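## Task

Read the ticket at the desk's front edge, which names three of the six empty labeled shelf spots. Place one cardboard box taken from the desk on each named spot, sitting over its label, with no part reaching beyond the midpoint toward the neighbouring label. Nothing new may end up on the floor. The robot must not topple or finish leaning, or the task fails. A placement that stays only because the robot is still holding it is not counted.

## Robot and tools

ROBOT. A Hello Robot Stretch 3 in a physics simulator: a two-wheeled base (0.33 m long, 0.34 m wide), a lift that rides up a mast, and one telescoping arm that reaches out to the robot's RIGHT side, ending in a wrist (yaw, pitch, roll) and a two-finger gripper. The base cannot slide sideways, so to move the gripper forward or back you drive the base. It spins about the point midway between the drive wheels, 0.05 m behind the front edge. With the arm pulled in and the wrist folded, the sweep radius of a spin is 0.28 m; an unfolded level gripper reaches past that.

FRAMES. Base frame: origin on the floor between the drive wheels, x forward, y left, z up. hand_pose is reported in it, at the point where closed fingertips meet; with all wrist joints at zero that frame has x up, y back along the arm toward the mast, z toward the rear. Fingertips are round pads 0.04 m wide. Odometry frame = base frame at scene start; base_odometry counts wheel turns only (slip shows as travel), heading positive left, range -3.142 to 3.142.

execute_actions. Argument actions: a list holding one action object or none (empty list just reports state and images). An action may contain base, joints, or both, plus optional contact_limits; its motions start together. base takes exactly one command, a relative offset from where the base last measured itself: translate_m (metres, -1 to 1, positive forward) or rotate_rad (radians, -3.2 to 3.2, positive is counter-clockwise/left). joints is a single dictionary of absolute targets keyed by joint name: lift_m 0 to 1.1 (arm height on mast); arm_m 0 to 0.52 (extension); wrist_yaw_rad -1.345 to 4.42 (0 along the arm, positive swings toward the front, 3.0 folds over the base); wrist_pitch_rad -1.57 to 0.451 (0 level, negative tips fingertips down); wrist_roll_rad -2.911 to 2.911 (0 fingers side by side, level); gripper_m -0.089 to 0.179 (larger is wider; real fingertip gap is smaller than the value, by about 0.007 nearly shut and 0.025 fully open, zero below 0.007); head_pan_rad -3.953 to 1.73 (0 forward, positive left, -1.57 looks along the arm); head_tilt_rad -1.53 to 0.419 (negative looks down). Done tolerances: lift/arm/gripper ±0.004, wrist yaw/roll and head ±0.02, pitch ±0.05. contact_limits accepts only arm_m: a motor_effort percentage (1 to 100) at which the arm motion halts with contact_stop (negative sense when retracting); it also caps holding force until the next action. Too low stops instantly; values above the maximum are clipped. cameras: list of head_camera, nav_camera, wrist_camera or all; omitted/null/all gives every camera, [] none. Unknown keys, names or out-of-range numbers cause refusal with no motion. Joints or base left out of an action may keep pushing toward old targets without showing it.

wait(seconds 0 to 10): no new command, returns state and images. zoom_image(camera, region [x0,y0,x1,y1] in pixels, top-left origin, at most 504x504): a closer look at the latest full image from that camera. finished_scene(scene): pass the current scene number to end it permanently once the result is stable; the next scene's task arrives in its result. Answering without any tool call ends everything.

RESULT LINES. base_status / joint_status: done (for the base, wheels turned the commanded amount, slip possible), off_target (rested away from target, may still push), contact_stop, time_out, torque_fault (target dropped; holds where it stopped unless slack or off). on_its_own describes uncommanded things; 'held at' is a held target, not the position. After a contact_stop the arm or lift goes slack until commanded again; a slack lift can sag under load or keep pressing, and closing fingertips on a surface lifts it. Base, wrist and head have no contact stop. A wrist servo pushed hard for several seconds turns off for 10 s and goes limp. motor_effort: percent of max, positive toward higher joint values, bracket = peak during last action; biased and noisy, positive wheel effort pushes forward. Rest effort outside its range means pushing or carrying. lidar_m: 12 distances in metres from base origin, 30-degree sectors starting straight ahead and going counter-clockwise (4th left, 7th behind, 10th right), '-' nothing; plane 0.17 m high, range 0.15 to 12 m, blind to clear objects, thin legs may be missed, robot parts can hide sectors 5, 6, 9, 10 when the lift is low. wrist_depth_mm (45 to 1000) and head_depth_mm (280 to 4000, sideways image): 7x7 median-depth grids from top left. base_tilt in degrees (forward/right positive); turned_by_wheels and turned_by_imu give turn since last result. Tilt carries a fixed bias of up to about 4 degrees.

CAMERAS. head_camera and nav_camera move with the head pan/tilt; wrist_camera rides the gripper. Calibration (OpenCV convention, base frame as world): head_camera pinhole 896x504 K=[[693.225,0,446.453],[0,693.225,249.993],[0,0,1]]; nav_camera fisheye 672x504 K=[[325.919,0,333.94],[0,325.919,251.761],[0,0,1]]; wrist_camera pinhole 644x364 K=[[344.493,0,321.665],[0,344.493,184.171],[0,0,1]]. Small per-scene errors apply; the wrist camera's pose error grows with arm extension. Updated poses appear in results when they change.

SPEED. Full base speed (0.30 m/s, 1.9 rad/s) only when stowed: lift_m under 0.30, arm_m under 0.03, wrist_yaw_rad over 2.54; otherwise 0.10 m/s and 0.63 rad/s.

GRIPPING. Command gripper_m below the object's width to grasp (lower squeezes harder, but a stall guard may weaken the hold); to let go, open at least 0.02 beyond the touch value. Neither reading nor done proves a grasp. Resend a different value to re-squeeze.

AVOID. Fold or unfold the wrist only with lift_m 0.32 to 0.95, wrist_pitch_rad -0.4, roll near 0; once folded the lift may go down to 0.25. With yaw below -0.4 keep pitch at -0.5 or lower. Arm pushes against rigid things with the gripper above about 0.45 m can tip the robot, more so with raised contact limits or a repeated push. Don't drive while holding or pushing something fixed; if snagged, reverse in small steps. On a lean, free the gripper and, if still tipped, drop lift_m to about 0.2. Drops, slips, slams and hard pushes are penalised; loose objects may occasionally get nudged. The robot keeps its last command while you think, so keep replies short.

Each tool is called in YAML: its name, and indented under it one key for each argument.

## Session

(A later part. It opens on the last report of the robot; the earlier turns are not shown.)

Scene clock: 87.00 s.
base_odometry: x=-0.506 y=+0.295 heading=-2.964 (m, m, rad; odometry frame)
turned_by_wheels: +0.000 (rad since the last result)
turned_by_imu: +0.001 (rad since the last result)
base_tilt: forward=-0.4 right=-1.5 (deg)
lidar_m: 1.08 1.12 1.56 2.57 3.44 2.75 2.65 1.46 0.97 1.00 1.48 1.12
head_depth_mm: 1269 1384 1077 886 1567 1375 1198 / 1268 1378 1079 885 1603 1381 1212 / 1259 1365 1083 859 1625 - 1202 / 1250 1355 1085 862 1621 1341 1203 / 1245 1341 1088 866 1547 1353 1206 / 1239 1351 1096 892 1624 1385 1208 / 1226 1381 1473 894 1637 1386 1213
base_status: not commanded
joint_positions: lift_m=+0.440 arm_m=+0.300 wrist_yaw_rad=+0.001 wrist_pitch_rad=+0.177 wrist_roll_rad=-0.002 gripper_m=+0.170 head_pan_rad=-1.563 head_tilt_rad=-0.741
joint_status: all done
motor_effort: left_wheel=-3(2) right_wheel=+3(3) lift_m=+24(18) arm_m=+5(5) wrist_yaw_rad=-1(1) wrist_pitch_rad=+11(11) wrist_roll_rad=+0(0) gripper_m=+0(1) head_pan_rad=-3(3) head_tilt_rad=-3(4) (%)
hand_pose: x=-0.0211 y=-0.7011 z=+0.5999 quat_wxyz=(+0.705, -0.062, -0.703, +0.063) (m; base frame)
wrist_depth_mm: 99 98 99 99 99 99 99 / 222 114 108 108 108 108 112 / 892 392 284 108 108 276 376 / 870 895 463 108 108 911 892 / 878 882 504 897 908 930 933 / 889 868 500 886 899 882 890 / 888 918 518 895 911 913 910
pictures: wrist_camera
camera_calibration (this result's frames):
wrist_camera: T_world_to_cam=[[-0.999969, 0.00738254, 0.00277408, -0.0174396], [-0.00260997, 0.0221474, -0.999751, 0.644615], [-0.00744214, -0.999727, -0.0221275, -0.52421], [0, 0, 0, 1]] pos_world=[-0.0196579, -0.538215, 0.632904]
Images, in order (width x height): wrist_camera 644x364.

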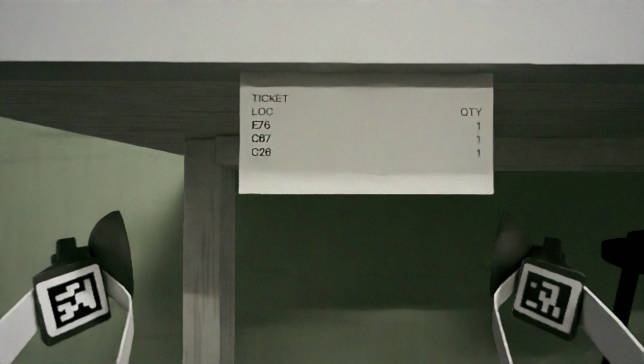

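execute_actions:
  actions:
    - {"joints":{"arm_m":0.33}}
  cameras: ["wrist_camera"]

execute_actions:
  actions:
    - {"joints":{"arm_m":0.17}}
  cameras: []

execute_actions:
  actions:
    - {"base":{"translate_m":-0.26},"joints":{"lift_m":0.735,"wrist_pitch_rad":-0.4}}
  cameras: []

execute_actions:
  actions:
    - {"joints":{"arm_m":0.33}}
  cameras: ["wrist_camera"]

Scene clock: 95.40 s.
base_odometry: x=-0.506 y=+0.295 heading=-2.964 (m, m, rad; odometry frame)
turned_by_wheels: +0.000 (rad since the last result)
turned_by_imu: +0.001 (rad since the last result)
base_tilt: forward=-0.5 right=-1.7 (deg)
lidar_m: 1.09 1.13 1.56 2.57 3.43 2.75 2.65 1.46 0.96 1.00 1.48 1.13
head_depth_mm: 1269 1380 1077 884 1566 1375 1196 / 1270 1375 1075 884 1621 1377 1206 / 1258 1366 1082 858 1646 1326 1198 / 1251 1357 1086 862 1662 1352 1205 / 1243 1345 1090 866 1540 1357 1210 / 1229 1349 1096 892 1632 1380 1211 / 1224 1374 1474 896 1624 1388 1210
base_status: not commanded
joint_positions: lift_m=+0.440 arm_m=+0.330 wrist_yaw_rad=+0.001 wrist_pitch_rad=+0.177 wrist_roll_rad=-0.002 gripper_m=+0.170 head_pan_rad=-1.563 head_tilt_rad=-0.741
joint_status: all done
motor_effort: left_wheel=-2(3) right_wheel=+3(3) lift_m=+24(24) arm_m=+5(6) wrist_yaw_rad=-1(0) wrist_pitch_rad=+11(11) wrist_roll_rad=+0(0) gripper_m=-1(0) head_pan_rad=-4(3) head_tilt_rad=-4(4) (%)
hand_pose: x=-0.0211 y=-0.7311 z=+0.5999 quat_wxyz=(+0.705, -0.062, -0.703, +0.063) (m; base frame)
wrist_depth_mm: 83 77 77 76 76 76 76 / 199 199 78 78 78 78 195 / 861 392 77 77 78 78 378 / 861 840 77 77 78 78 874 / 828 838 488 850 859 881 870 / 847 850 864 861 840 875 879 / 856 856 830 874 869 866 890
pictures: wrist_camera
camera_calibration (this result's frames):
wrist_camera: T_world_to_cam=[[-0.999969, 0.00738256, 0.00277411, -0.0172181], [-0.00261, 0.0221474, -0.999751, 0.64528], [-0.00744216, -0.999727, -0.0221274, -0.554201], [0, 0, 0, 1]] pos_world=[-0.0196579, -0.568214, 0.632904]
Images, in order (width x height): wrist_camera 644x364.

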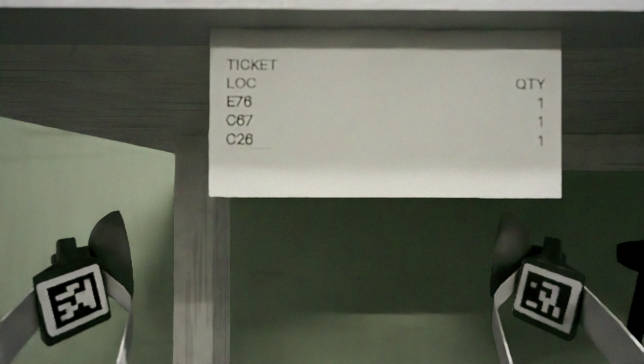

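Scene clock: 97.83 s.
base_odometry: x=-0.506 y=+0.295 heading=-2.964 (m, m, rad; odometry frame)
turned_by_wheels: +0.000 (rad since the last result)
turned_by_imu: +0.001 (rad since the last result)
base_tilt: forward=-0.4 right=-1.5 (deg)
lidar_m: 1.08 1.13 1.56 2.57 3.43 2.76 2.65 1.47 0.96 0.99 1.48 1.13
head_depth_mm: 1282 1372 1072 884 1574 1376 1198 / 1266 1376 1079 883 1610 1376 1223 / 1261 1363 1080 860 1620 1402 - / 1250 1349 1088 861 1584 1443 1173 / 1240 1349 1091 864 1548 1361 1211 / 1233 1350 1096 894 1624 1390 1208 / 1226 1371 1473 894 1626 1390 1208
base_status: not commanded
joint_positions: lift_m=+0.440 arm_m=+0.170 wrist_yaw_rad=+0.001 wrist_pitch_rad=+0.177 wrist_roll_rad=-0.002 gripper_m=+0.170 head_pan_rad=-1.563 head_tilt_rad=-0.741
joint_status: all done
motor_effort: left_wheel=-1(2) right_wheel=+3(3) lift_m=+24(24) arm_m=-5(6) wrist_yaw_rad=-1(1) wrist_pitch_rad=+11(11) wrist_roll_rad=+0(0) gripper_m=+0(0) head_pan_rad=-4(4) head_tilt_rad=-3(3) (%)
hand_pose: x=-0.0211 y=-0.5718 z=+0.5999 quat_wxyz=(+0.705, -0.062, -0.703, +0.063) (m; base frame)
wrist_depth_mm: - - - - - - - / 246 228 227 230 229 228 247 / - 229 229 228 229 227 374 / - - 621 236 - - - / - - - - - - 562 / - - - - - - 610 / - - - - - - -
pictures: none
No camera images: the call's "cameras" was empty. Leave "cameras" out to get every camera's image.

Scene clock: 101.93 s.
base_odometry: x=-0.250 y=+0.341 heading=-2.964 (m, m, rad; odometry frame)
turned_by_wheels: +0.000 (rad since the last result)
turned_by_imu: +0.000 (rad since the last result)
base_tilt: forward=-0.6 right=-1.4 (deg)
lidar_m: 1.34 1.38 1.92 3.02 3.34 2.49 2.39 2.04 0.87 0.89 1.06 1.40
head_depth_mm: 1278 1386 1073 904 1564 1401 - / 1267 1379 1075 907 - 1323 1201 / 1257 1357 1083 912 - 1325 1204 / 1253 1357 1087 865 - 1336 1204 / 1244 1351 1089 891 1622 1389 1209 / 1237 1349 1093 868 1590 1390 1215 / 1227 1349 1100 868 1513 1367 1213
base_status: done
joint_positions: lift_m=+0.735 arm_m=+0.170 wrist_yaw_rad=+0.001 wrist_pitch_rad=-0.415 wrist_roll_rad=-0.002 gripper_m=+0.170 head_pan_rad=-1.563 head_tilt_rad=-0.741
joint_status: all done
motor_effort: left_wheel=-2(8) right_wheel=+3(4) lift_m=+24(27) arm_m=-5(5) wrist_yaw_rad=-1(1) wrist_pitch_rad=+7(10) wrist_roll_rad=+0(0) gripper_m=+0(0) head_pan_rad=-4(4) head_tilt_rad=-4(3) (%)
hand_pose: x=-0.0212 y=-0.5401 z=+0.7481 quat_wxyz=(+0.693, +0.147, -0.691, -0.146) (m; base frame)
wrist_depth_mm: 882 803 811 863 863 896 912 / 476 482 488 332 507 380 527 / 337 342 345 333 354 360 362 / 264 267 281 285 284 286 287 / 281 279 - - - 527 - / - 873 - - - - 914 / 864 883 915 928 912 937 898
pictures: none
No camera images: the call's "cameras" was empty. Leave "cameras" out to get every camera's image.

Scene clock: 104.37 s.
base_odometry: x=-0.250 y=+0.341 heading=-2.964 (m, m, rad; odometry frame)
turned_by_wheels: +0.000 (rad since the last result)
turned_by_imu: +0.001 (rad since the last result)
base_tilt: forward=-0.4 right=-1.5 (deg)
lidar_m: 1.34 1.38 1.92 3.02 3.31 2.50 2.39 2.04 0.87 0.89 1.06 1.40
head_depth_mm: 1274 1388 1073 906 1570 1401 - / 1266 1375 1078 907 - 1351 1180 / 1261 1363 1083 - 1556 1377 1202 / 1248 1365 1088 - 1585 1385 1204 / 1246 1348 1094 889 1626 1383 1206 / 1233 1348 1093 865 1596 1383 1211 / 1234 1353 1100 866 1512 1366 1214
base_status: not commanded
joint_positions: lift_m=+0.735 arm_m=+0.330 wrist_yaw_rad=+0.001 wrist_pitch_rad=-0.416 wrist_roll_rad=-0.002 gripper_m=+0.170 head_pan_rad=-1.563 head_tilt_rad=-0.741
joint_status: all done
motor_effort: left_wheel=-2(2) right_wheel=+3(3) lift_m=+24(24) arm_m=+5(4) wrist_yaw_rad=-1(0) wrist_pitch_rad=+7(7) wrist_roll_rad=+0(0) gripper_m=+0(0) head_pan_rad=-4(3) head_tilt_rad=-2(3) (%)
hand_pose: x=-0.0212 y=-0.6993 z=+0.7480 quat_wxyz=(+0.693, +0.147, -0.691, -0.146) (m; base frame)
wrist_depth_mm: 747 746 739 759 769 762 768 / 468 477 490 491 508 509 521 / 332 338 346 232 354 335 244 / 262 263 257 194 249 274 251 / 219 217 219 208 207 232 226 / - 182 184 186 186 185 190 / 153 159 159 161 161 162 159
pictures: wrist_camera
camera_calibration (this result's frames):
wrist_camera: T_world_to_cam=[[-0.999961, 0.00486015, 0.00730824, -0.0231942], [-0.00316686, 0.576788, -0.816888, 1.04367], [-0.0081855, -0.816879, -0.57675, 0.0235807], [0, 0, 0, 1]] pos_world=[-0.0196952, -0.582601, 0.86633]
Images, in order (width x height): wrist_camera 644x364.

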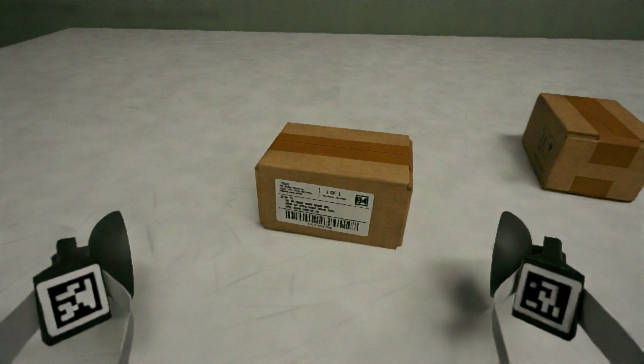

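execute_actions:
  actions:
    - {"base":{"translate_m":-0.013},"joints":{"arm_m":0.41,"lift_m":0.722}}
  cameras: ["wrist_camera"]

execute_actions:
  actions:
    - {"joints":{"gripper_m":0.05}}
  cameras: ["wrist_camera"]

execute_actions:
  actions:
    - {"joints":{"lift_m":0.76}}
  cameras: ["wrist_camera"]

Scene clock: 111.17 s.
base_odometry: x=-0.237 y=+0.343 heading=-2.964 (m, m, rad; odometry frame)
turned_by_wheels: +0.000 (rad since the last result)
turned_by_imu: +0.001 (rad since the last result)
base_tilt: forward=-0.5 right=-1.5 (deg)
lidar_m: 1.35 1.40 1.94 3.01 3.29 2.47 2.38 2.04 0.87 0.88 1.06 1.42
head_depth_mm: 1278 1382 1077 907 1529 1407 - / 1268 1379 1078 908 - 1348 1179 / 1264 1373 1124 1616 1538 1379 1202 / 1249 1362 1128 1787 1619 1388 1202 / 1242 1344 1092 866 1620 1386 1203 / 1232 1350 1095 867 1577 1387 1209 / 1229 1345 1102 868 1495 1354 1210
base_status: done
joint_positions: lift_m=+0.722 arm_m=+0.410 wrist_yaw_rad=+0.001 wrist_pitch_rad=-0.416 wrist_roll_rad=-0.002 gripper_m=+0.170 head_pan_rad=-1.563 head_tilt_rad=-0.741
joint_status: all done
motor_effort: left_wheel=-2(6) right_wheel=+3(5) lift_m=+18(22) arm_m=+5(3) wrist_yaw_rad=-1(1) wrist_pitch_rad=+8(8) wrist_roll_rad=+0(0) gripper_m=+0(0) head_pan_rad=-3(4) head_tilt_rad=-3(4) (%)
hand_pose: x=-0.0212 y=-0.7792 z=+0.7353 quat_wxyz=(+0.693, +0.147, -0.691, -0.146) (m; base frame)
wrist_depth_mm: 672 696 690 689 702 703 704 / 430 439 442 450 462 470 476 / 306 310 314 320 323 327 234 / 238 241 232 156 247 250 210 / 199 198 126 126 133 210 192 / - 167 128 116 114 168 174 / 140 144 142 133 129 149 145
pictures: wrist_camera
camera_calibration (this result's frames):
wrist_camera: T_world_to_cam=[[-0.999961, 0.00485832, 0.00731008, -0.0227158], [-0.00316702, 0.577027, -0.816719, 1.07949], [-0.00818599, -0.816711, -0.576989, -0.0487516], [0, 0, 0, 1]] pos_world=[-0.0196952, -0.662599, 0.853676]
Images, in order (width x height): wrist_camera 644x364.

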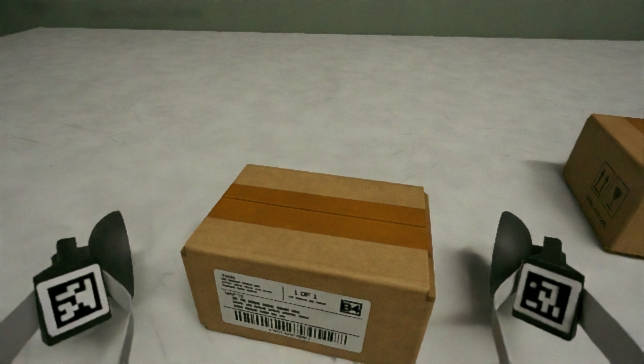

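Scene clock: 112.87 s.
base_odometry: x=-0.237 y=+0.343 heading=-2.964 (m, m, rad; odometry frame)
turned_by_wheels: +0.000 (rad since the last result)
turned_by_imu: +0.000 (rad since the last result)
base_tilt: forward=-0.3 right=-1.5 (deg)
lidar_m: 1.36 1.40 1.94 3.01 3.29 2.47 2.38 2.04 0.86 0.88 1.06 1.41
head_depth_mm: 1272 1380 1076 906 1526 1427 - / 1268 1378 1078 908 - 1349 1181 / 1256 1371 1127 1623 1542 1383 1206 / 1252 1354 1130 1795 1623 1381 1202 / 1241 1347 1090 865 1622 1383 1199 / 1228 1356 1100 866 1595 1390 1206 / 1224 1353 1097 868 1505 1364 1206
base_status: not commanded
joint_positions: lift_m=+0.722 arm_m=+0.410 wrist_yaw_rad=+0.001 wrist_pitch_rad=-0.413 wrist_roll_rad=-0.002 gripper_m=+0.051 head_pan_rad=-1.563 head_tilt_rad=-0.741
joint_status: all done
motor_effort: left_wheel=-2(3) right_wheel=+3(3) lift_m=+18(17) arm_m=+5(5) wrist_yaw_rad=-1(1) wrist_pitch_rad=+6(7) wrist_roll_rad=+0(0) gripper_m=-29(99) head_pan_rad=-3(3) head_tilt_rad=-5(3) (%)
hand_pose: x=-0.0212 y=-0.7796 z=+0.7360 quat_wxyz=(+0.693, +0.146, -0.691, -0.145) (m; base frame)
wrist_depth_mm: 692 692 697 695 700 715 716 / 432 439 442 460 471 484 486 / 313 313 316 323 327 329 238 / 241 242 225 157 248 253 211 / 198 205 127 127 129 206 194 / 168 - 130 117 112 179 174 / - 142 143 134 130 147 150
pictures: wrist_camera
camera_calibration (this result's frames):
wrist_camera: T_world_to_cam=[[-0.999962, 0.00488653, 0.00728426, -0.0226781], [-0.00315343, 0.574654, -0.818391, 1.07961], [-0.00818501, -0.818382, -0.574616, -0.0517211], [0, 0, 0, 1]] pos_world=[-0.0196961, -0.66262, 0.85399]
Images, in order (width x height): wrist_camera 644x364.

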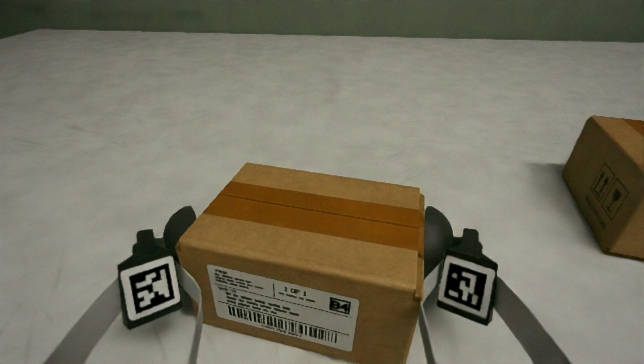

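Scene clock: 114.03 s.
base_odometry: x=-0.237 y=+0.343 heading=-2.964 (m, m, rad; odometry frame)
turned_by_wheels: +0.000 (rad since the last result)
turned_by_imu: +0.000 (rad since the last result)
base_tilt: forward=-0.5 right=-1.5 (deg)
lidar_m: 1.35 1.40 1.94 3.02 3.30 2.48 2.38 2.04 0.87 0.88 1.06 1.41
head_depth_mm: 1274 1375 1076 908 1529 - - / 1272 1371 1083 896 - 1376 1201 / 1256 1367 1173 1238 1538 1377 1206 / 1254 1354 1175 843 1617 1378 1204 / 1247 1344 1091 880 1631 1380 1208 / 1233 1349 1097 866 1579 1392 1205 / 1226 1350 1097 870 1499 1363 1214
base_status: not commanded
joint_positions: lift_m=+0.760 arm_m=+0.410 wrist_yaw_rad=+0.001 wrist_pitch_rad=-0.423 wrist_roll_rad=-0.002 gripper_m=+0.058 head_pan_rad=-1.563 head_tilt_rad=-0.741
joint_status: all done
on_its_own: gripper_m is held at +0.057, not at your +0.050, by its stall guard, which is still easing
motor_effort: left_wheel=-2(2) right_wheel=+3(3) lift_m=+25(22) arm_m=+5(5) wrist_yaw_rad=-1(1) wrist_pitch_rad=+11(11) wrist_roll_rad=+0(0) gripper_m=-18(30) head_pan_rad=-4(4) head_tilt_rad=-4(4) (%)
hand_pose: x=-0.0212 y=-0.7783 z=+0.7713 quat_wxyz=(+0.692, +0.149, -0.690, -0.148) (m; base frame)
wrist_depth_mm: 677 701 703 700 713 700 734 / 532 529 559 553 557 584 577 / 380 387 394 398 403 411 421 / 300 301 290 159 315 316 236 / 244 259 129 128 128 258 201 / 210 - 130 117 112 224 205 / 187 181 174 133 130 185 189
pictures: wrist_camera
camera_calibration (this result's frames):
wrist_camera: T_world_to_cam=[[-0.999961, 0.00480541, 0.00735484, -0.02306], [-0.00317385, 0.583028, -0.812446, 1.10968], [-0.00819221, -0.812438, -0.58299, -0.0193107], [0, 0, 0, 1]] pos_world=[-0.0196954, -0.662552, 0.890465]
Images, in order (width x height): wrist_camera 644x364.

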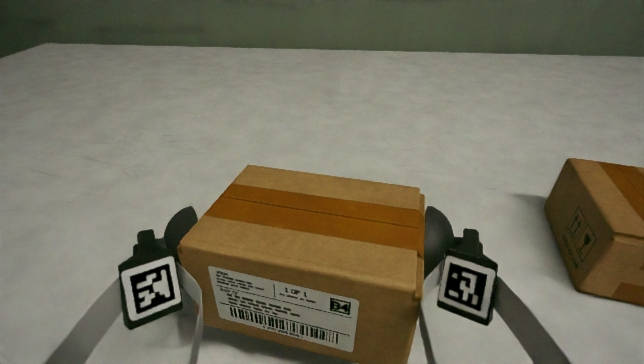

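execute_actions:
  actions:
    - {"joints":{"arm_m":0,"gripper_m":0.062,"wrist_yaw_rad":2.6,"lift_m":0.8}}
  cameras: []

execute_actions:
  actions:
    - {"base":{"rotate_rad":1.62},"joints":{"lift_m":0.29,"head_pan_rad":0,"head_tilt_rad":-0.6}}
  cameras: ["wrist_camera"]

execute_actions:
  actions:
    - {"base":{"translate_m":1.0}}
  cameras: []

execute_actions:
  actions:
    - {"base":{"translate_m":1.0}}

Scene clock: 127.40 s.
base_odometry: x=-0.237 y=+0.343 heading=-2.964 (m, m, rad; odometry frame)
turned_by_wheels: +0.000 (rad since the last result)
turned_by_imu: +0.002 (rad since the last result)
base_tilt: forward=-0.4 right=-1.7 (deg)
lidar_m: 1.36 1.39 1.94 3.02 3.28 2.47 2.38 2.04 0.87 0.89 1.06 1.41
head_depth_mm: 1276 1381 1074 908 1538 1390 - / 1269 1372 1077 911 1613 1411 - / 1263 1374 1085 915 1545 1375 - / 1248 1350 1089 889 1621 1411 - / 1244 1348 1090 891 1626 1399 - / 1238 1350 1092 864 1589 1388 1213 / 1225 1345 1097 870 1501 1360 1212
base_status: not commanded
joint_positions: lift_m=+0.800 arm_m=+0.001 wrist_yaw_rad=+2.598 wrist_pitch_rad=-0.424 wrist_roll_rad=-0.002 gripper_m=+0.063 head_pan_rad=-1.563 head_tilt_rad=-0.741
joint_status: all done
motor_effort: left_wheel=-2(2) right_wheel=+3(3) lift_m=+25(27) arm_m=-5(8) wrist_yaw_rad=+2(3) wrist_pitch_rad=+11(11) wrist_roll_rad=+0(0) gripper_m=-24(23) head_pan_rad=-3(3) head_tilt_rad=-3(4) (%)
hand_pose: x=+0.0945 y=+0.0457 z=+0.8111 quat_wxyz=(+0.329, +0.705, -0.042, +0.627) (m; base frame)
wrist_depth_mm: - - - - - - - / - - - - - - - / - - - - - - - / - - - 158 - - - / - - 128 129 128 - - / - - 131 118 112 - - / - 981 944 134 130 - -
pictures: none
No camera images: the call's "cameras" was empty. Leave "cameras" out to get every camera's image.

Scene clock: 132.87 s.
base_odometry: x=-0.237 y=+0.343 heading=-1.344 (m, m, rad; odometry frame)
turned_by_wheels: +1.620 (rad since the last result)
turned_by_imu: +1.599 (rad since the last result)
base_tilt: forward=-0.4 right=-1.6 (deg)
lidar_m: 3.01 3.19 2.45 2.38 1.95 0.86 0.89 1.06 1.40 1.36 1.44 2.04
head_depth_mm: 2947 3166 2748 2315 1825 1500 1276 / 2945 3183 3200 2326 1830 1499 1281 / 2865 3098 3146 2338 1838 1505 1279 / 2843 3097 3192 2355 1851 1513 1285 / 2799 3071 3176 2367 1837 1510 1287 / 2833 3140 3254 2374 1851 1524 1290 / 2845 3148 3305 2400 1858 1532 1296
base_status: done
joint_positions: lift_m=+0.290 arm_m=+0.001 wrist_yaw_rad=+2.598 wrist_pitch_rad=-0.424 wrist_roll_rad=-0.002 gripper_m=+0.063 head_pan_rad=-0.007 head_tilt_rad=-0.606
joint_status: all done
motor_effort: left_wheel=-2(9) right_wheel=+4(8) lift_m=+18(25) arm_m=-5(5) wrist_yaw_rad=+2(2) wrist_pitch_rad=+11(11) wrist_roll_rad=+0(0) gripper_m=-24(23) head_pan_rad=+4(44) head_tilt_rad=+3(12) (%)
hand_pose: x=+0.0944 y=+0.0457 z=+0.3014 quat_wxyz=(+0.330, +0.705, -0.042, +0.627) (m; base frame)
wrist_depth_mm: - - - - - - - / - - - - - - - / 933 925 918 937 969 - - / 730 746 722 159 748 783 791 / 618 620 129 129 129 625 628 / 506 - 130 117 112 545 531 / - - 150 134 130 450 464
pictures: wrist_camera
camera_calibration (this result's frames):
wrist_camera: T_world_to_cam=[[0.852557, -0.522583, 0.00737244, -0.0587436], [-0.300005, -0.50089, -0.811854, 0.325281], [0.427954, 0.68994, -0.583814, 0.267597], [0, 0, 0, 1]] pos_world=[0.0331491, -0.0523941, 0.42074]
Images, in order (width x height): wrist_camera 644x364.

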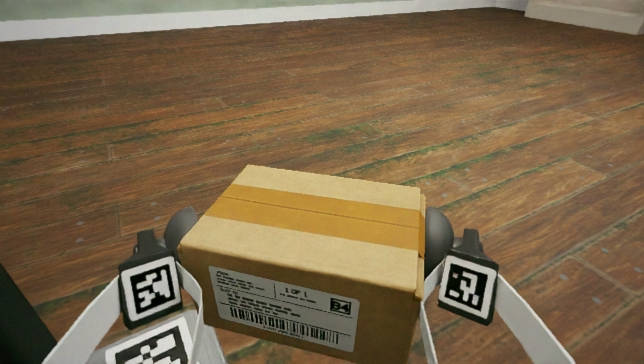

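Scene clock: 138.03 s.
base_odometry: x=-0.012 y=-0.631 heading=-1.344 (m, m, rad; odometry frame)
turned_by_wheels: +0.000 (rad since the last result)
turned_by_imu: +0.006 (rad since the last result)
base_tilt: forward=-0.4 right=-1.6 (deg)
lidar_m: 2.04 2.26 2.40 2.33 2.45 1.80 1.79 1.91 1.46 1.42 1.49 1.77
head_depth_mm: 2038 2230 2488 2331 1833 1504 1276 / 1964 2177 2393 2340 1832 1511 1283 / 1944 2153 2405 2316 1836 1504 1284 / 1942 2156 2373 2319 1844 1518 1286 / 1929 2164 2311 2325 1852 1524 1294 / 1903 2137 2384 2304 1853 1523 1290 / 1997 2204 2430 2388 1858 1532 1298
base_status: done
joint_positions: lift_m=+0.290 arm_m=+0.001 wrist_yaw_rad=+2.598 wrist_pitch_rad=-0.424 wrist_roll_rad=-0.002 gripper_m=+0.063 head_pan_rad=-0.007 head_tilt_rad=-0.605
joint_status: not commanded
motor_effort: left_wheel=-2(9) right_wheel=+4(12) lift_m=+18(18) arm_m=-5(5) wrist_yaw_rad=+2(2) wrist_pitch_rad=+12(11) wrist_roll_rad=+0(0) gripper_m=-22(23) head_pan_rad=+4(4) head_tilt_rad=+2(2) (%)
hand_pose: x=+0.0944 y=+0.0457 z=+0.3014 quat_wxyz=(+0.329, +0.705, -0.041, +0.627) (m; base frame)
wrist_depth_mm: - - - - - - - / - - - - - - - / 929 949 955 994 974 - - / 763 751 727 158 771 762 768 / 606 628 129 129 129 626 627 / 517 - 130 117 112 547 535 / - - 150 134 130 457 463
pictures: none
No camera images: the call's "cameras" was empty. Leave "cameras" out to get every camera's image.

Scene clock: 143.20 s.
base_odometry: x=+0.212 y=-1.605 heading=-1.344 (m, m, rad; odometry frame)
turned_by_wheels: +0.000 (rad since the last result)
turned_by_imu: +0.006 (rad since the last result)
base_tilt: forward=-0.5 right=-1.6 (deg)
lidar_m: 1.06 1.40 1.92 2.29 2.41 3.05 2.86 1.99 1.51 1.47 1.11 1.12
head_depth_mm: 1090 1146 1310 1382 1501 1476 1277 / 1085 1141 1319 1409 1621 1465 1279 / 1081 1141 1318 1412 1614 1468 1281 / 1079 1143 1313 1414 1612 1478 1288 / 1079 1132 1309 1420 1609 1478 1286 / 1074 1128 1283 1377 1429 1486 1295 / 1047 974 1162 1501 1710 1532 1299
base_status: done
joint_positions: lift_m=+0.290 arm_m=+0.001 wrist_yaw_rad=+2.598 wrist_pitch_rad=-0.424 wrist_roll_rad=-0.002 gripper_m=+0.063 head_pan_rad=-0.007 head_tilt_rad=-0.605
joint_status: not commanded
motor_effort: left_wheel=-2(6) right_wheel=+3(11) lift_m=+18(18) arm_m=-5(5) wrist_yaw_rad=+1(2) wrist_pitch_rad=+12(11) wrist_roll_rad=+0(0) gripper_m=-23(23) head_pan_rad=+4(4) head_tilt_rad=+1(2) (%)
hand_pose: x=+0.0944 y=+0.0457 z=+0.3014 quat_wxyz=(+0.329, +0.705, -0.041, +0.627) (m; base frame)
wrist_depth_mm: - - - - - - - / - - - - - - - / 929 967 981 973 981 - 839 / 714 728 711 159 750 782 781 / 599 634 129 129 128 631 647 / 511 - 131 118 112 554 546 / - - 150 133 130 446 459
pictures: head_camera (sideways: a quarter turn clockwise sets it upright), nav_camera (sideways: a quarter turn counterclockwise sets it upright), wrist_camera
camera_calibration (this result's frames):
head_camera: T_world_to_cam=[[-0.557335, 0.0388766, -0.829377, 1.10353], [0.0546463, 0.998455, 0.0100801, -0.0135424], [0.828488, -0.0397044, -0.558598, 0.675343], [0, 0, 0, 1]] pos_world=[0.0562647, -0.00256606, 1.29263]
nav_camera: T_world_to_cam=[[0.599247, -0.0154733, 0.800415, -1.0037], [-0.0118006, -0.999875, -0.0104944, 0.061042], [0.800477, -0.00315661, -0.599355, 0.731714], [0, 0, 0, 1]] pos_world=[0.0164625, 0.0478137, 1.24257]
wrist_camera: T_world_to_cam=[[0.852723, -0.522311, 0.00737331, -0.0587008], [-0.299897, -0.50107, -0.811783, 0.325226], [0.427698, 0.690014, -0.583913, 0.267644], [0, 0, 0, 1]] pos_world=[0.0331189, -0.0523776, 0.420727]
Images, in order (width x height): head_camera 896x504, nav_camera 672x504, wrist_camera 644x364.

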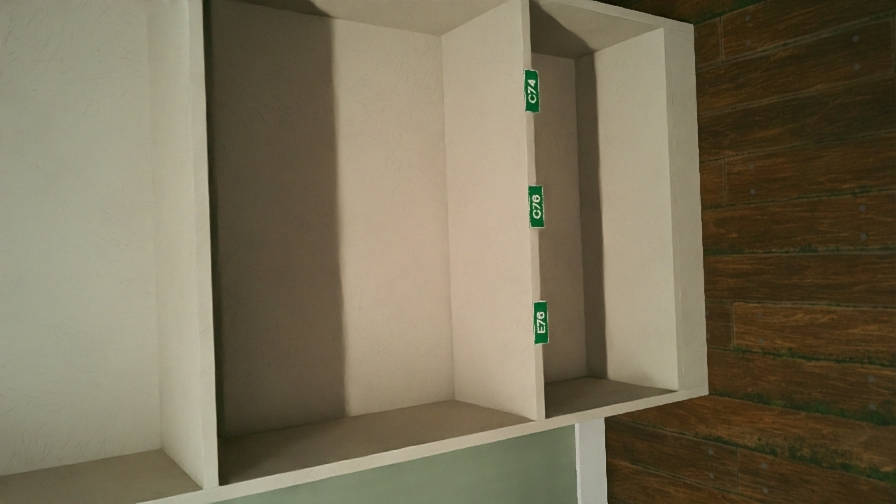

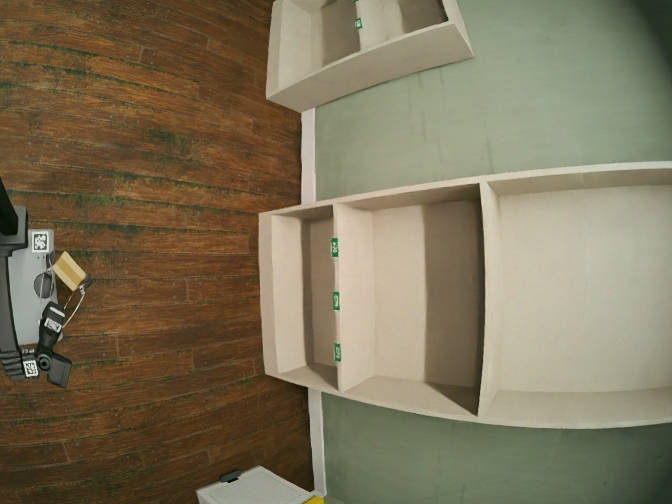

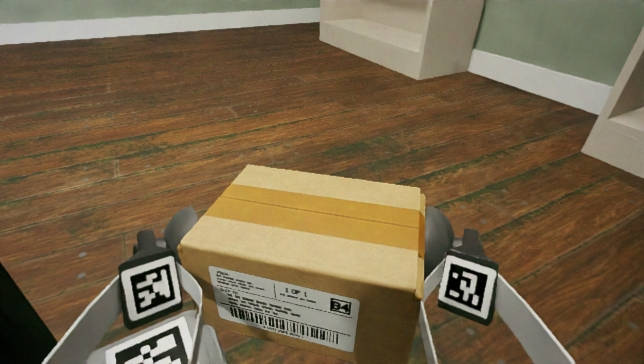

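execute_actions:
  actions:
    - {"base":{"translate_m":0.5}}
  cameras: []

execute_actions:
  actions:
    - {"base":{"rotate_rad":1.55},"joints":{"head_pan_rad":-1.57,"head_tilt_rad":-1.0}}
  cameras: []

execute_actions:
  actions:
    - {"base":{"translate_m":0.14},"joints":{"lift_m":0.52,"wrist_yaw_rad":0}}
  cameras: ["head_camera","wrist_camera"]

Scene clock: 155.63 s.
base_odometry: x=+0.325 y=-2.093 heading=-1.344 (m, m, rad; odometry frame)
turned_by_wheels: +0.000 (rad since the last result)
turned_by_imu: +0.004 (rad since the last result)
base_tilt: forward=-0.6 right=-1.6 (deg)
lidar_m: 0.78 0.58 1.07 2.27 2.39 3.40 3.26 2.02 1.53 1.02 0.71 0.74
head_depth_mm: 643 705 575 879 998 942 1130 / 641 704 580 874 995 942 1130 / 640 702 583 871 995 946 1115 / 639 699 587 870 990 949 1115 / 636 699 591 869 985 950 1114 / 636 695 596 865 982 956 1038 / 634 694 599 835 876 857 900
base_status: done
joint_positions: lift_m=+0.290 arm_m=+0.001 wrist_yaw_rad=+2.598 wrist_pitch_rad=-0.424 wrist_roll_rad=-0.002 gripper_m=+0.063 head_pan_rad=-0.007 head_tilt_rad=-0.605
joint_status: not commanded
motor_effort: left_wheel=-2(6) right_wheel=+4(11) lift_m=+18(18) arm_m=-5(5) wrist_yaw_rad=+1(2) wrist_pitch_rad=+11(12) wrist_roll_rad=+0(0) gripper_m=-24(23) head_pan_rad=+4(4) head_tilt_rad=+2(2) (%)
hand_pose: x=+0.0944 y=+0.0457 z=+0.3014 quat_wxyz=(+0.329, +0.705, -0.041, +0.627) (m; base frame)
wrist_depth_mm: - - - - - 523 559 / - - - - - 552 603 / 875 934 973 968 981 597 642 / 746 741 716 159 765 604 588 / 603 628 129 129 129 561 486 / 511 - 131 118 112 531 468 / - - 150 133 130 451 451
pictures: none
No camera images: the call's "cameras" was empty. Leave "cameras" out to get every camera's image.

Scene clock: 157.90 s.
base_odometry: x=+0.325 y=-2.093 heading=+0.205 (m, m, rad; odometry frame)
turned_by_wheels: +1.550 (rad since the last result)
turned_by_imu: +1.523 (rad since the last result)
base_tilt: forward=-0.4 right=-1.5 (deg)
lidar_m: 2.26 2.37 3.29 3.51 2.07 1.54 1.02 0.71 0.72 0.78 0.58 1.07
head_depth_mm: 737 867 1040 977 1316 1235 1128 / 731 861 1037 979 1297 1243 1158 / 728 855 1036 965 1291 1241 - / 726 849 1028 983 1292 1255 - / 722 847 1021 965 1291 1242 1131 / 463 841 1016 963 1277 1248 1127 / 463 836 941 928 1361 1238 1131
base_status: done
joint_positions: lift_m=+0.290 arm_m=+0.001 wrist_yaw_rad=+2.598 wrist_pitch_rad=-0.424 wrist_roll_rad=-0.002 gripper_m=+0.063 head_pan_rad=-1.563 head_tilt_rad=-0.988
joint_status: all done
motor_effort: left_wheel=-2(8) right_wheel=+3(13) lift_m=+18(18) arm_m=-5(5) wrist_yaw_rad=+2(2) wrist_pitch_rad=+12(11) wrist_roll_rad=+0(0) gripper_m=-23(23) head_pan_rad=-4(44) head_tilt_rad=-4(22) (%)
hand_pose: x=+0.0944 y=+0.0457 z=+0.3014 quat_wxyz=(+0.329, +0.705, -0.041, +0.627) (m; base frame)
wrist_depth_mm: - - - - - - - / - - - - - - - / 943 974 948 986 966 - - / 752 753 719 159 778 762 783 / 603 624 129 129 129 613 635 / 509 - 131 118 112 545 537 / - - 150 134 130 450 465
pictures: none
No camera images: the call's "cameras" was empty. Leave "cameras" out to get every camera's image.

Scene clock: 160.83 s.
base_odometry: x=+0.462 y=-2.064 heading=+0.205 (m, m, rad; odometry frame)
turned_by_wheels: +0.000 (rad since the last result)
turned_by_imu: +0.001 (rad since the last result)
base_tilt: forward=-0.4 right=-1.6 (deg)
lidar_m: 2.12 2.22 3.08 3.23 2.26 1.68 1.16 0.82 0.80 0.53 0.87 0.96
head_depth_mm: 739 870 1036 980 1316 1237 1129 / 736 865 1035 982 1308 1257 - / 732 861 1036 982 1291 1276 - / 727 855 1034 964 778 - - / 726 848 1026 981 1288 1240 1131 / 609 736 718 1288 1378 1250 1131 / 463 847 1096 1374 1386 1243 1127
base_status: done
joint_positions: lift_m=+0.520 arm_m=+0.001 wrist_yaw_rad=+0.002 wrist_pitch_rad=-0.425 wrist_roll_rad=-0.002 gripper_m=+0.063 head_pan_rad=-1.563 head_tilt_rad=-0.988
joint_status: all done
motor_effort: left_wheel=-2(7) right_wheel=+3(11) lift_m=+25(25) arm_m=-5(5) wrist_yaw_rad=-2(1) wrist_pitch_rad=+12(12) wrist_roll_rad=+0(0) gripper_m=-23(23) head_pan_rad=-3(4) head_tilt_rad=-4(5) (%)
hand_pose: x=-0.0210 y=-0.3691 z=+0.5309 quat_wxyz=(+0.692, +0.150, -0.690, -0.148) (m; base frame)
wrist_depth_mm: 545 272 481 485 486 491 482 / 595 295 463 512 525 524 516 / 638 620 385 388 399 404 406 / 730 708 320 159 318 325 326 / 797 784 129 129 129 702 691 / 788 - 131 117 112 699 696 / 697 680 489 134 128 574 601
pictures: head_camera (sideways: a quarter turn clockwise sets it upright), wrist_camera
camera_calibration (this result's frames):
head_camera: T_world_to_cam=[[0.0289263, 0.827411, -0.560851, 0.750017], [0.999136, -0.0406822, -0.00848643, 0.00486819], [-0.0298384, -0.560121, -0.827873, 1.0308], [0, 0, 0, 1]] pos_world=[0.00419816, -0.0430036, 1.27406]
wrist_camera: T_world_to_cam=[[-0.999966, 0.00360151, 0.00737409, -0.0234481], [-0.00387819, 0.584509, -0.811378, 0.675726], [-0.0072324, -0.811379, -0.584475, 0.174214], [0, 0, 0, 1]] pos_world=[-0.0195667, -0.25353, 0.650266]
Images, in order (width x height): head_camera 896x504, wrist_camera 644x364.

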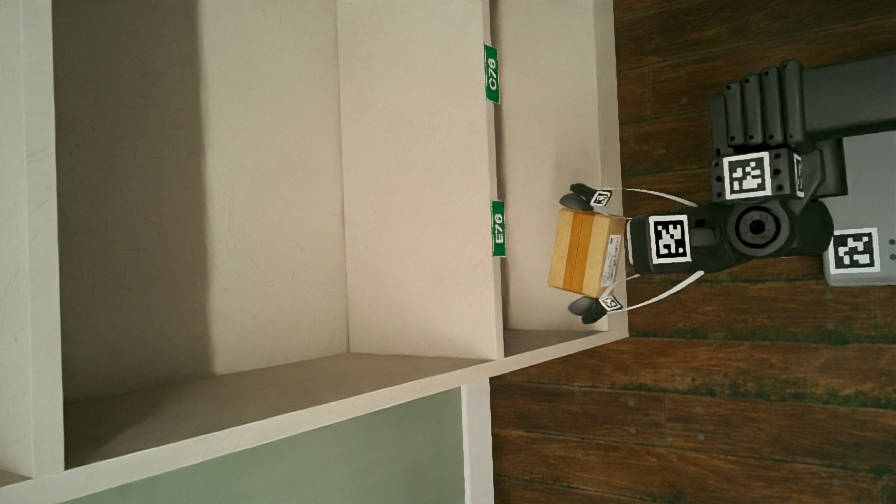

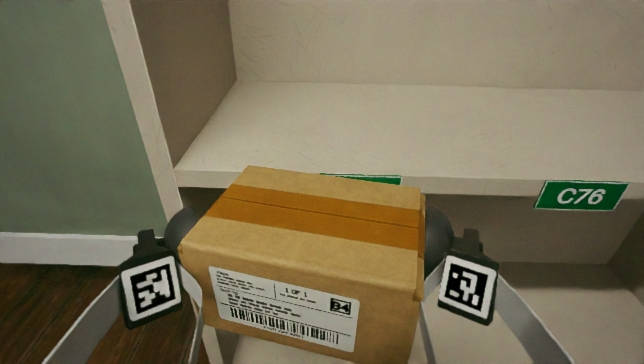

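execute_actions:
  actions:
    - {"base":{"translate_m":-0.04},"joints":{"arm_m":0.25}}
  cameras: []

execute_actions:
  actions:
    - {"joints":{"lift_m":0.487}}
  cameras: ["wrist_camera"]

execute_actions:
  actions:
    - {"joints":{"gripper_m":0.15}}
  cameras: []

execute_actions:
  actions:
    - {"joints":{"arm_m":0,"head_pan_rad":-0.45,"head_tilt_rad":-0.6}}
  cameras: ["head_camera","wrist_camera"]

Scene clock: 170.53 s.
base_odometry: x=+0.422 y=-2.072 heading=+0.205 (m, m, rad; odometry frame)
turned_by_wheels: +0.000 (rad since the last result)
turned_by_imu: +0.001 (rad since the last result)
base_tilt: forward=-0.5 right=-1.4 (deg)
lidar_m: 2.16 2.26 3.16 3.22 2.20 1.64 1.12 0.79 0.80 0.59 0.54 0.99
head_depth_mm: 738 867 1036 980 1312 1242 1130 / 731 864 1038 979 1309 1258 - / 730 859 1038 996 1283 1242 1157 / 728 855 1032 - 1270 1247 1157 / 725 851 1027 955 1291 1238 1128 / 721 825 933 932 1336 1237 1124 / 463 604 701 1371 1387 1242 1132
base_status: done
joint_positions: lift_m=+0.520 arm_m=+0.250 wrist_yaw_rad=+0.002 wrist_pitch_rad=-0.425 wrist_roll_rad=-0.002 gripper_m=+0.063 head_pan_rad=-1.563 head_tilt_rad=-0.988
joint_status: all done
motor_effort: left_wheel=-2(7) right_wheel=+4(5) lift_m=+25(25) arm_m=+5(6) wrist_yaw_rad=-1(1) wrist_pitch_rad=+12(12) wrist_roll_rad=+0(0) gripper_m=-23(23) head_pan_rad=-3(4) head_tilt_rad=-4(4) (%)
hand_pose: x=-0.0212 y=-0.6181 z=+0.5309 quat_wxyz=(+0.692, +0.150, -0.690, -0.149) (m; base frame)
wrist_depth_mm: 223 260 261 258 260 258 257 / 222 278 282 280 279 280 278 / 224 300 314 307 306 303 303 / 225 285 284 159 305 310 313 / 227 252 129 130 129 250 252 / 203 - 130 117 112 218 214 / 183 177 171 134 128 179 185
pictures: none
No camera images: the call's "cameras" was empty. Leave "cameras" out to get every camera's image.

Scene clock: 171.63 s.
base_odometry: x=+0.422 y=-2.072 heading=+0.205 (m, m, rad; odometry frame)
turned_by_wheels: +0.000 (rad since the last result)
turned_by_imu: +0.000 (rad since the last result)
base_tilt: forward=-0.3 right=-1.5 (deg)
lidar_m: 2.16 2.26 3.15 3.25 2.21 1.64 1.12 0.79 0.80 0.59 0.54 0.99
head_depth_mm: 736 869 1037 982 1311 1240 1126 / 734 860 1038 981 1307 1253 - / 732 859 1036 993 1278 1238 1156 / 727 854 1036 963 1270 1241 1149 / 724 849 1026 965 1296 1242 1129 / 720 826 935 932 1340 1237 1130 / 464 605 702 1378 1382 1242 1125
base_status: not commanded
joint_positions: lift_m=+0.487 arm_m=+0.250 wrist_yaw_rad=+0.002 wrist_pitch_rad=-0.415 wrist_roll_rad=-0.002 gripper_m=+0.063 head_pan_rad=-1.563 head_tilt_rad=-0.988
joint_status: all done
motor_effort: left_wheel=-2(2) right_wheel=+3(3) lift_m=+17(25) arm_m=+5(5) wrist_yaw_rad=-1(1) wrist_pitch_rad=+7(12) wrist_roll_rad=+0(0) gripper_m=-23(23) head_pan_rad=-4(3) head_tilt_rad=-5(4) (%)
hand_pose: x=-0.0212 y=-0.6194 z=+0.5006 quat_wxyz=(+0.693, +0.147, -0.691, -0.145) (m; base frame)
wrist_depth_mm: 222 262 259 257 256 258 255 / 224 277 281 280 281 279 278 / 224 296 300 300 302 298 301 / 223 245 235 158 253 257 260 / 198 208 129 128 129 207 210 / 168 - 130 118 112 181 175 / - 145 143 133 130 147 150
pictures: wrist_camera
camera_calibration (this result's frames):
wrist_camera: T_world_to_cam=[[-0.999963, 0.00461, 0.00730441, -0.0218699], [-0.00331392, 0.576183, -0.817314, 0.795306], [-0.00797649, -0.817308, -0.576146, -0.0544106], [0, 0, 0, 1]] pos_world=[-0.0196675, -0.502611, 0.618826]
Images, in order (width x height): wrist_camera 644x364.

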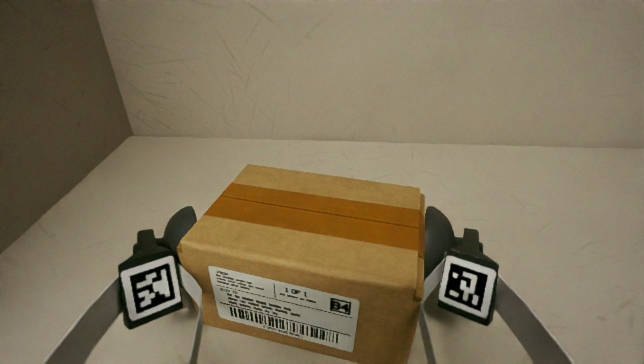

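Scene clock: 173.00 s.
base_odometry: x=+0.422 y=-2.072 heading=+0.205 (m, m, rad; odometry frame)
turned_by_wheels: +0.000 (rad since the last result)
turned_by_imu: +0.000 (rad since the last result)
base_tilt: forward=-0.5 right=-1.5 (deg)
lidar_m: 2.16 2.26 3.15 3.25 2.21 1.64 1.12 0.79 0.80 0.59 0.54 0.99
head_depth_mm: 740 869 1034 978 1313 1234 1127 / 734 865 1040 979 1303 1258 - / 731 857 1039 990 1273 1246 1158 / 727 854 1035 979 1273 1238 1158 / 723 848 1027 964 1290 1245 1127 / 721 825 936 930 1335 1242 1132 / 463 606 702 1371 1385 1243 1129
base_status: not commanded
joint_positions: lift_m=+0.487 arm_m=+0.250 wrist_yaw_rad=+0.002 wrist_pitch_rad=-0.417 wrist_roll_rad=-0.002 gripper_m=+0.150 head_pan_rad=-1.563 head_tilt_rad=-0.988
joint_status: all done
motor_effort: left_wheel=-2(2) right_wheel=+3(4) lift_m=+17(17) arm_m=+5(5) wrist_yaw_rad=-1(1) wrist_pitch_rad=+8(8) wrist_roll_rad=+0(0) gripper_m=+0(96) head_pan_rad=-4(3) head_tilt_rad=-4(4) (%)
hand_pose: x=-0.0212 y=-0.6192 z=+0.5002 quat_wxyz=(+0.693, +0.147, -0.691, -0.146) (m; base frame)
wrist_depth_mm: 222 260 259 259 257 257 256 / 223 280 281 280 280 279 280 / 224 299 300 300 298 302 302 / 223 244 234 158 252 254 259 / 198 206 128 129 135 214 207 / 174 164 130 117 114 - 176 / 141 146 144 134 130 149 151
pictures: none
No camera images: the call's "cameras" was empty. Leave "cameras" out to get every camera's image.

Scene clock: 176.07 s.
base_odometry: x=+0.422 y=-2.072 heading=+0.205 (m, m, rad; odometry frame)
turned_by_wheels: +0.000 (rad since the last result)
turned_by_imu: +0.001 (rad since the last result)
base_tilt: forward=-0.4 right=-1.6 (deg)
lidar_m: 2.17 2.26 3.14 3.25 2.20 1.64 1.12 0.79 0.80 0.59 0.54 0.98
head_depth_mm: 1000 1040 1126 1234 1343 1432 1272 / 1131 1008 1085 1234 1438 1502 1284 / 1289 1016 1033 1165 1340 1470 1286 / 1472 1476 1588 1925 1700 1514 1287 / 1746 1627 1704 1962 1815 1517 1288 / 1936 1999 2247 2367 1857 1523 1292 / 1860 2013 2192 2291 1860 1525 1294
base_status: not commanded
joint_positions: lift_m=+0.487 arm_m=+0.001 wrist_yaw_rad=+0.001 wrist_pitch_rad=-0.417 wrist_roll_rad=-0.002 gripper_m=+0.150 head_pan_rad=-0.457 head_tilt_rad=-0.606
joint_status: all done
motor_effort: left_wheel=-2(3) right_wheel=+3(4) lift_m=+18(17) arm_m=-5(6) wrist_yaw_rad=-1(1) wrist_pitch_rad=+8(8) wrist_roll_rad=+0(0) gripper_m=+0(0) head_pan_rad=+4(43) head_tilt_rad=+2(21) (%)
hand_pose: x=-0.0212 y=-0.3702 z=+0.5002 quat_wxyz=(+0.693, +0.147, -0.691, -0.146) (m; base frame)
wrist_depth_mm: 393 326 490 491 491 479 474 / 573 326 444 332 463 468 475 / 659 303 320 327 329 329 336 / 714 358 574 626 630 601 620 / 798 421 663 715 701 677 674 / 750 425 614 663 650 - 660 / 630 636 541 557 567 569 569
pictures: head_camera (sideways: a quarter turn clockwise sets it upright), wrist_camera
camera_calibration (this result's frames):
head_camera: T_world_to_cam=[[-0.485907, 0.277998, -0.82862, 1.10211], [0.483645, 0.875207, 0.0100154, -0.016075], [0.727998, -0.395892, -0.559721, 0.677418], [0, 0, 0, 1]] pos_world=[0.0501395, -0.0241317, 1.29256]
wrist_camera: T_world_to_cam=[[-0.999962, 0.00472533, 0.00732194, -0.0230115], [-0.00324869, 0.577508, -0.816379, 0.651428], [-0.00808613, -0.816372, -0.57747, 0.150029], [0, 0, 0, 1]] pos_world=[-0.0196811, -0.253616, 0.618618]
Images, in order (width x height): head_camera 896x504, wrist_camera 644x364.

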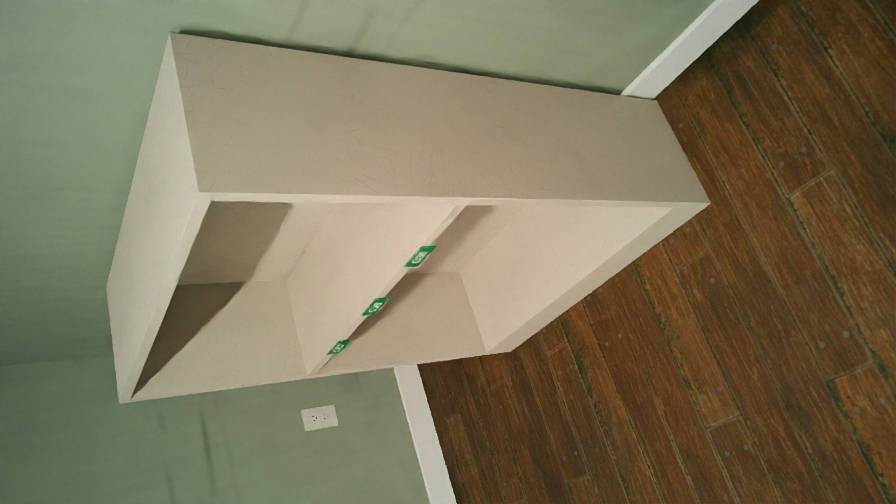

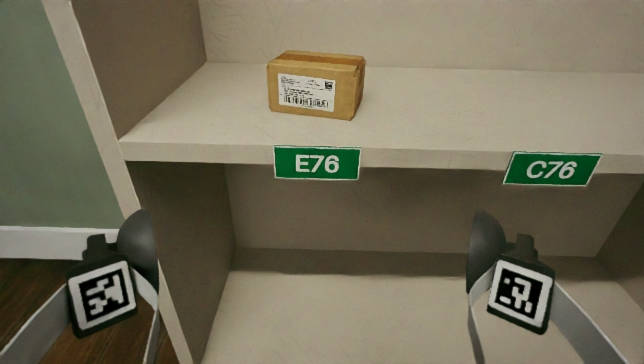

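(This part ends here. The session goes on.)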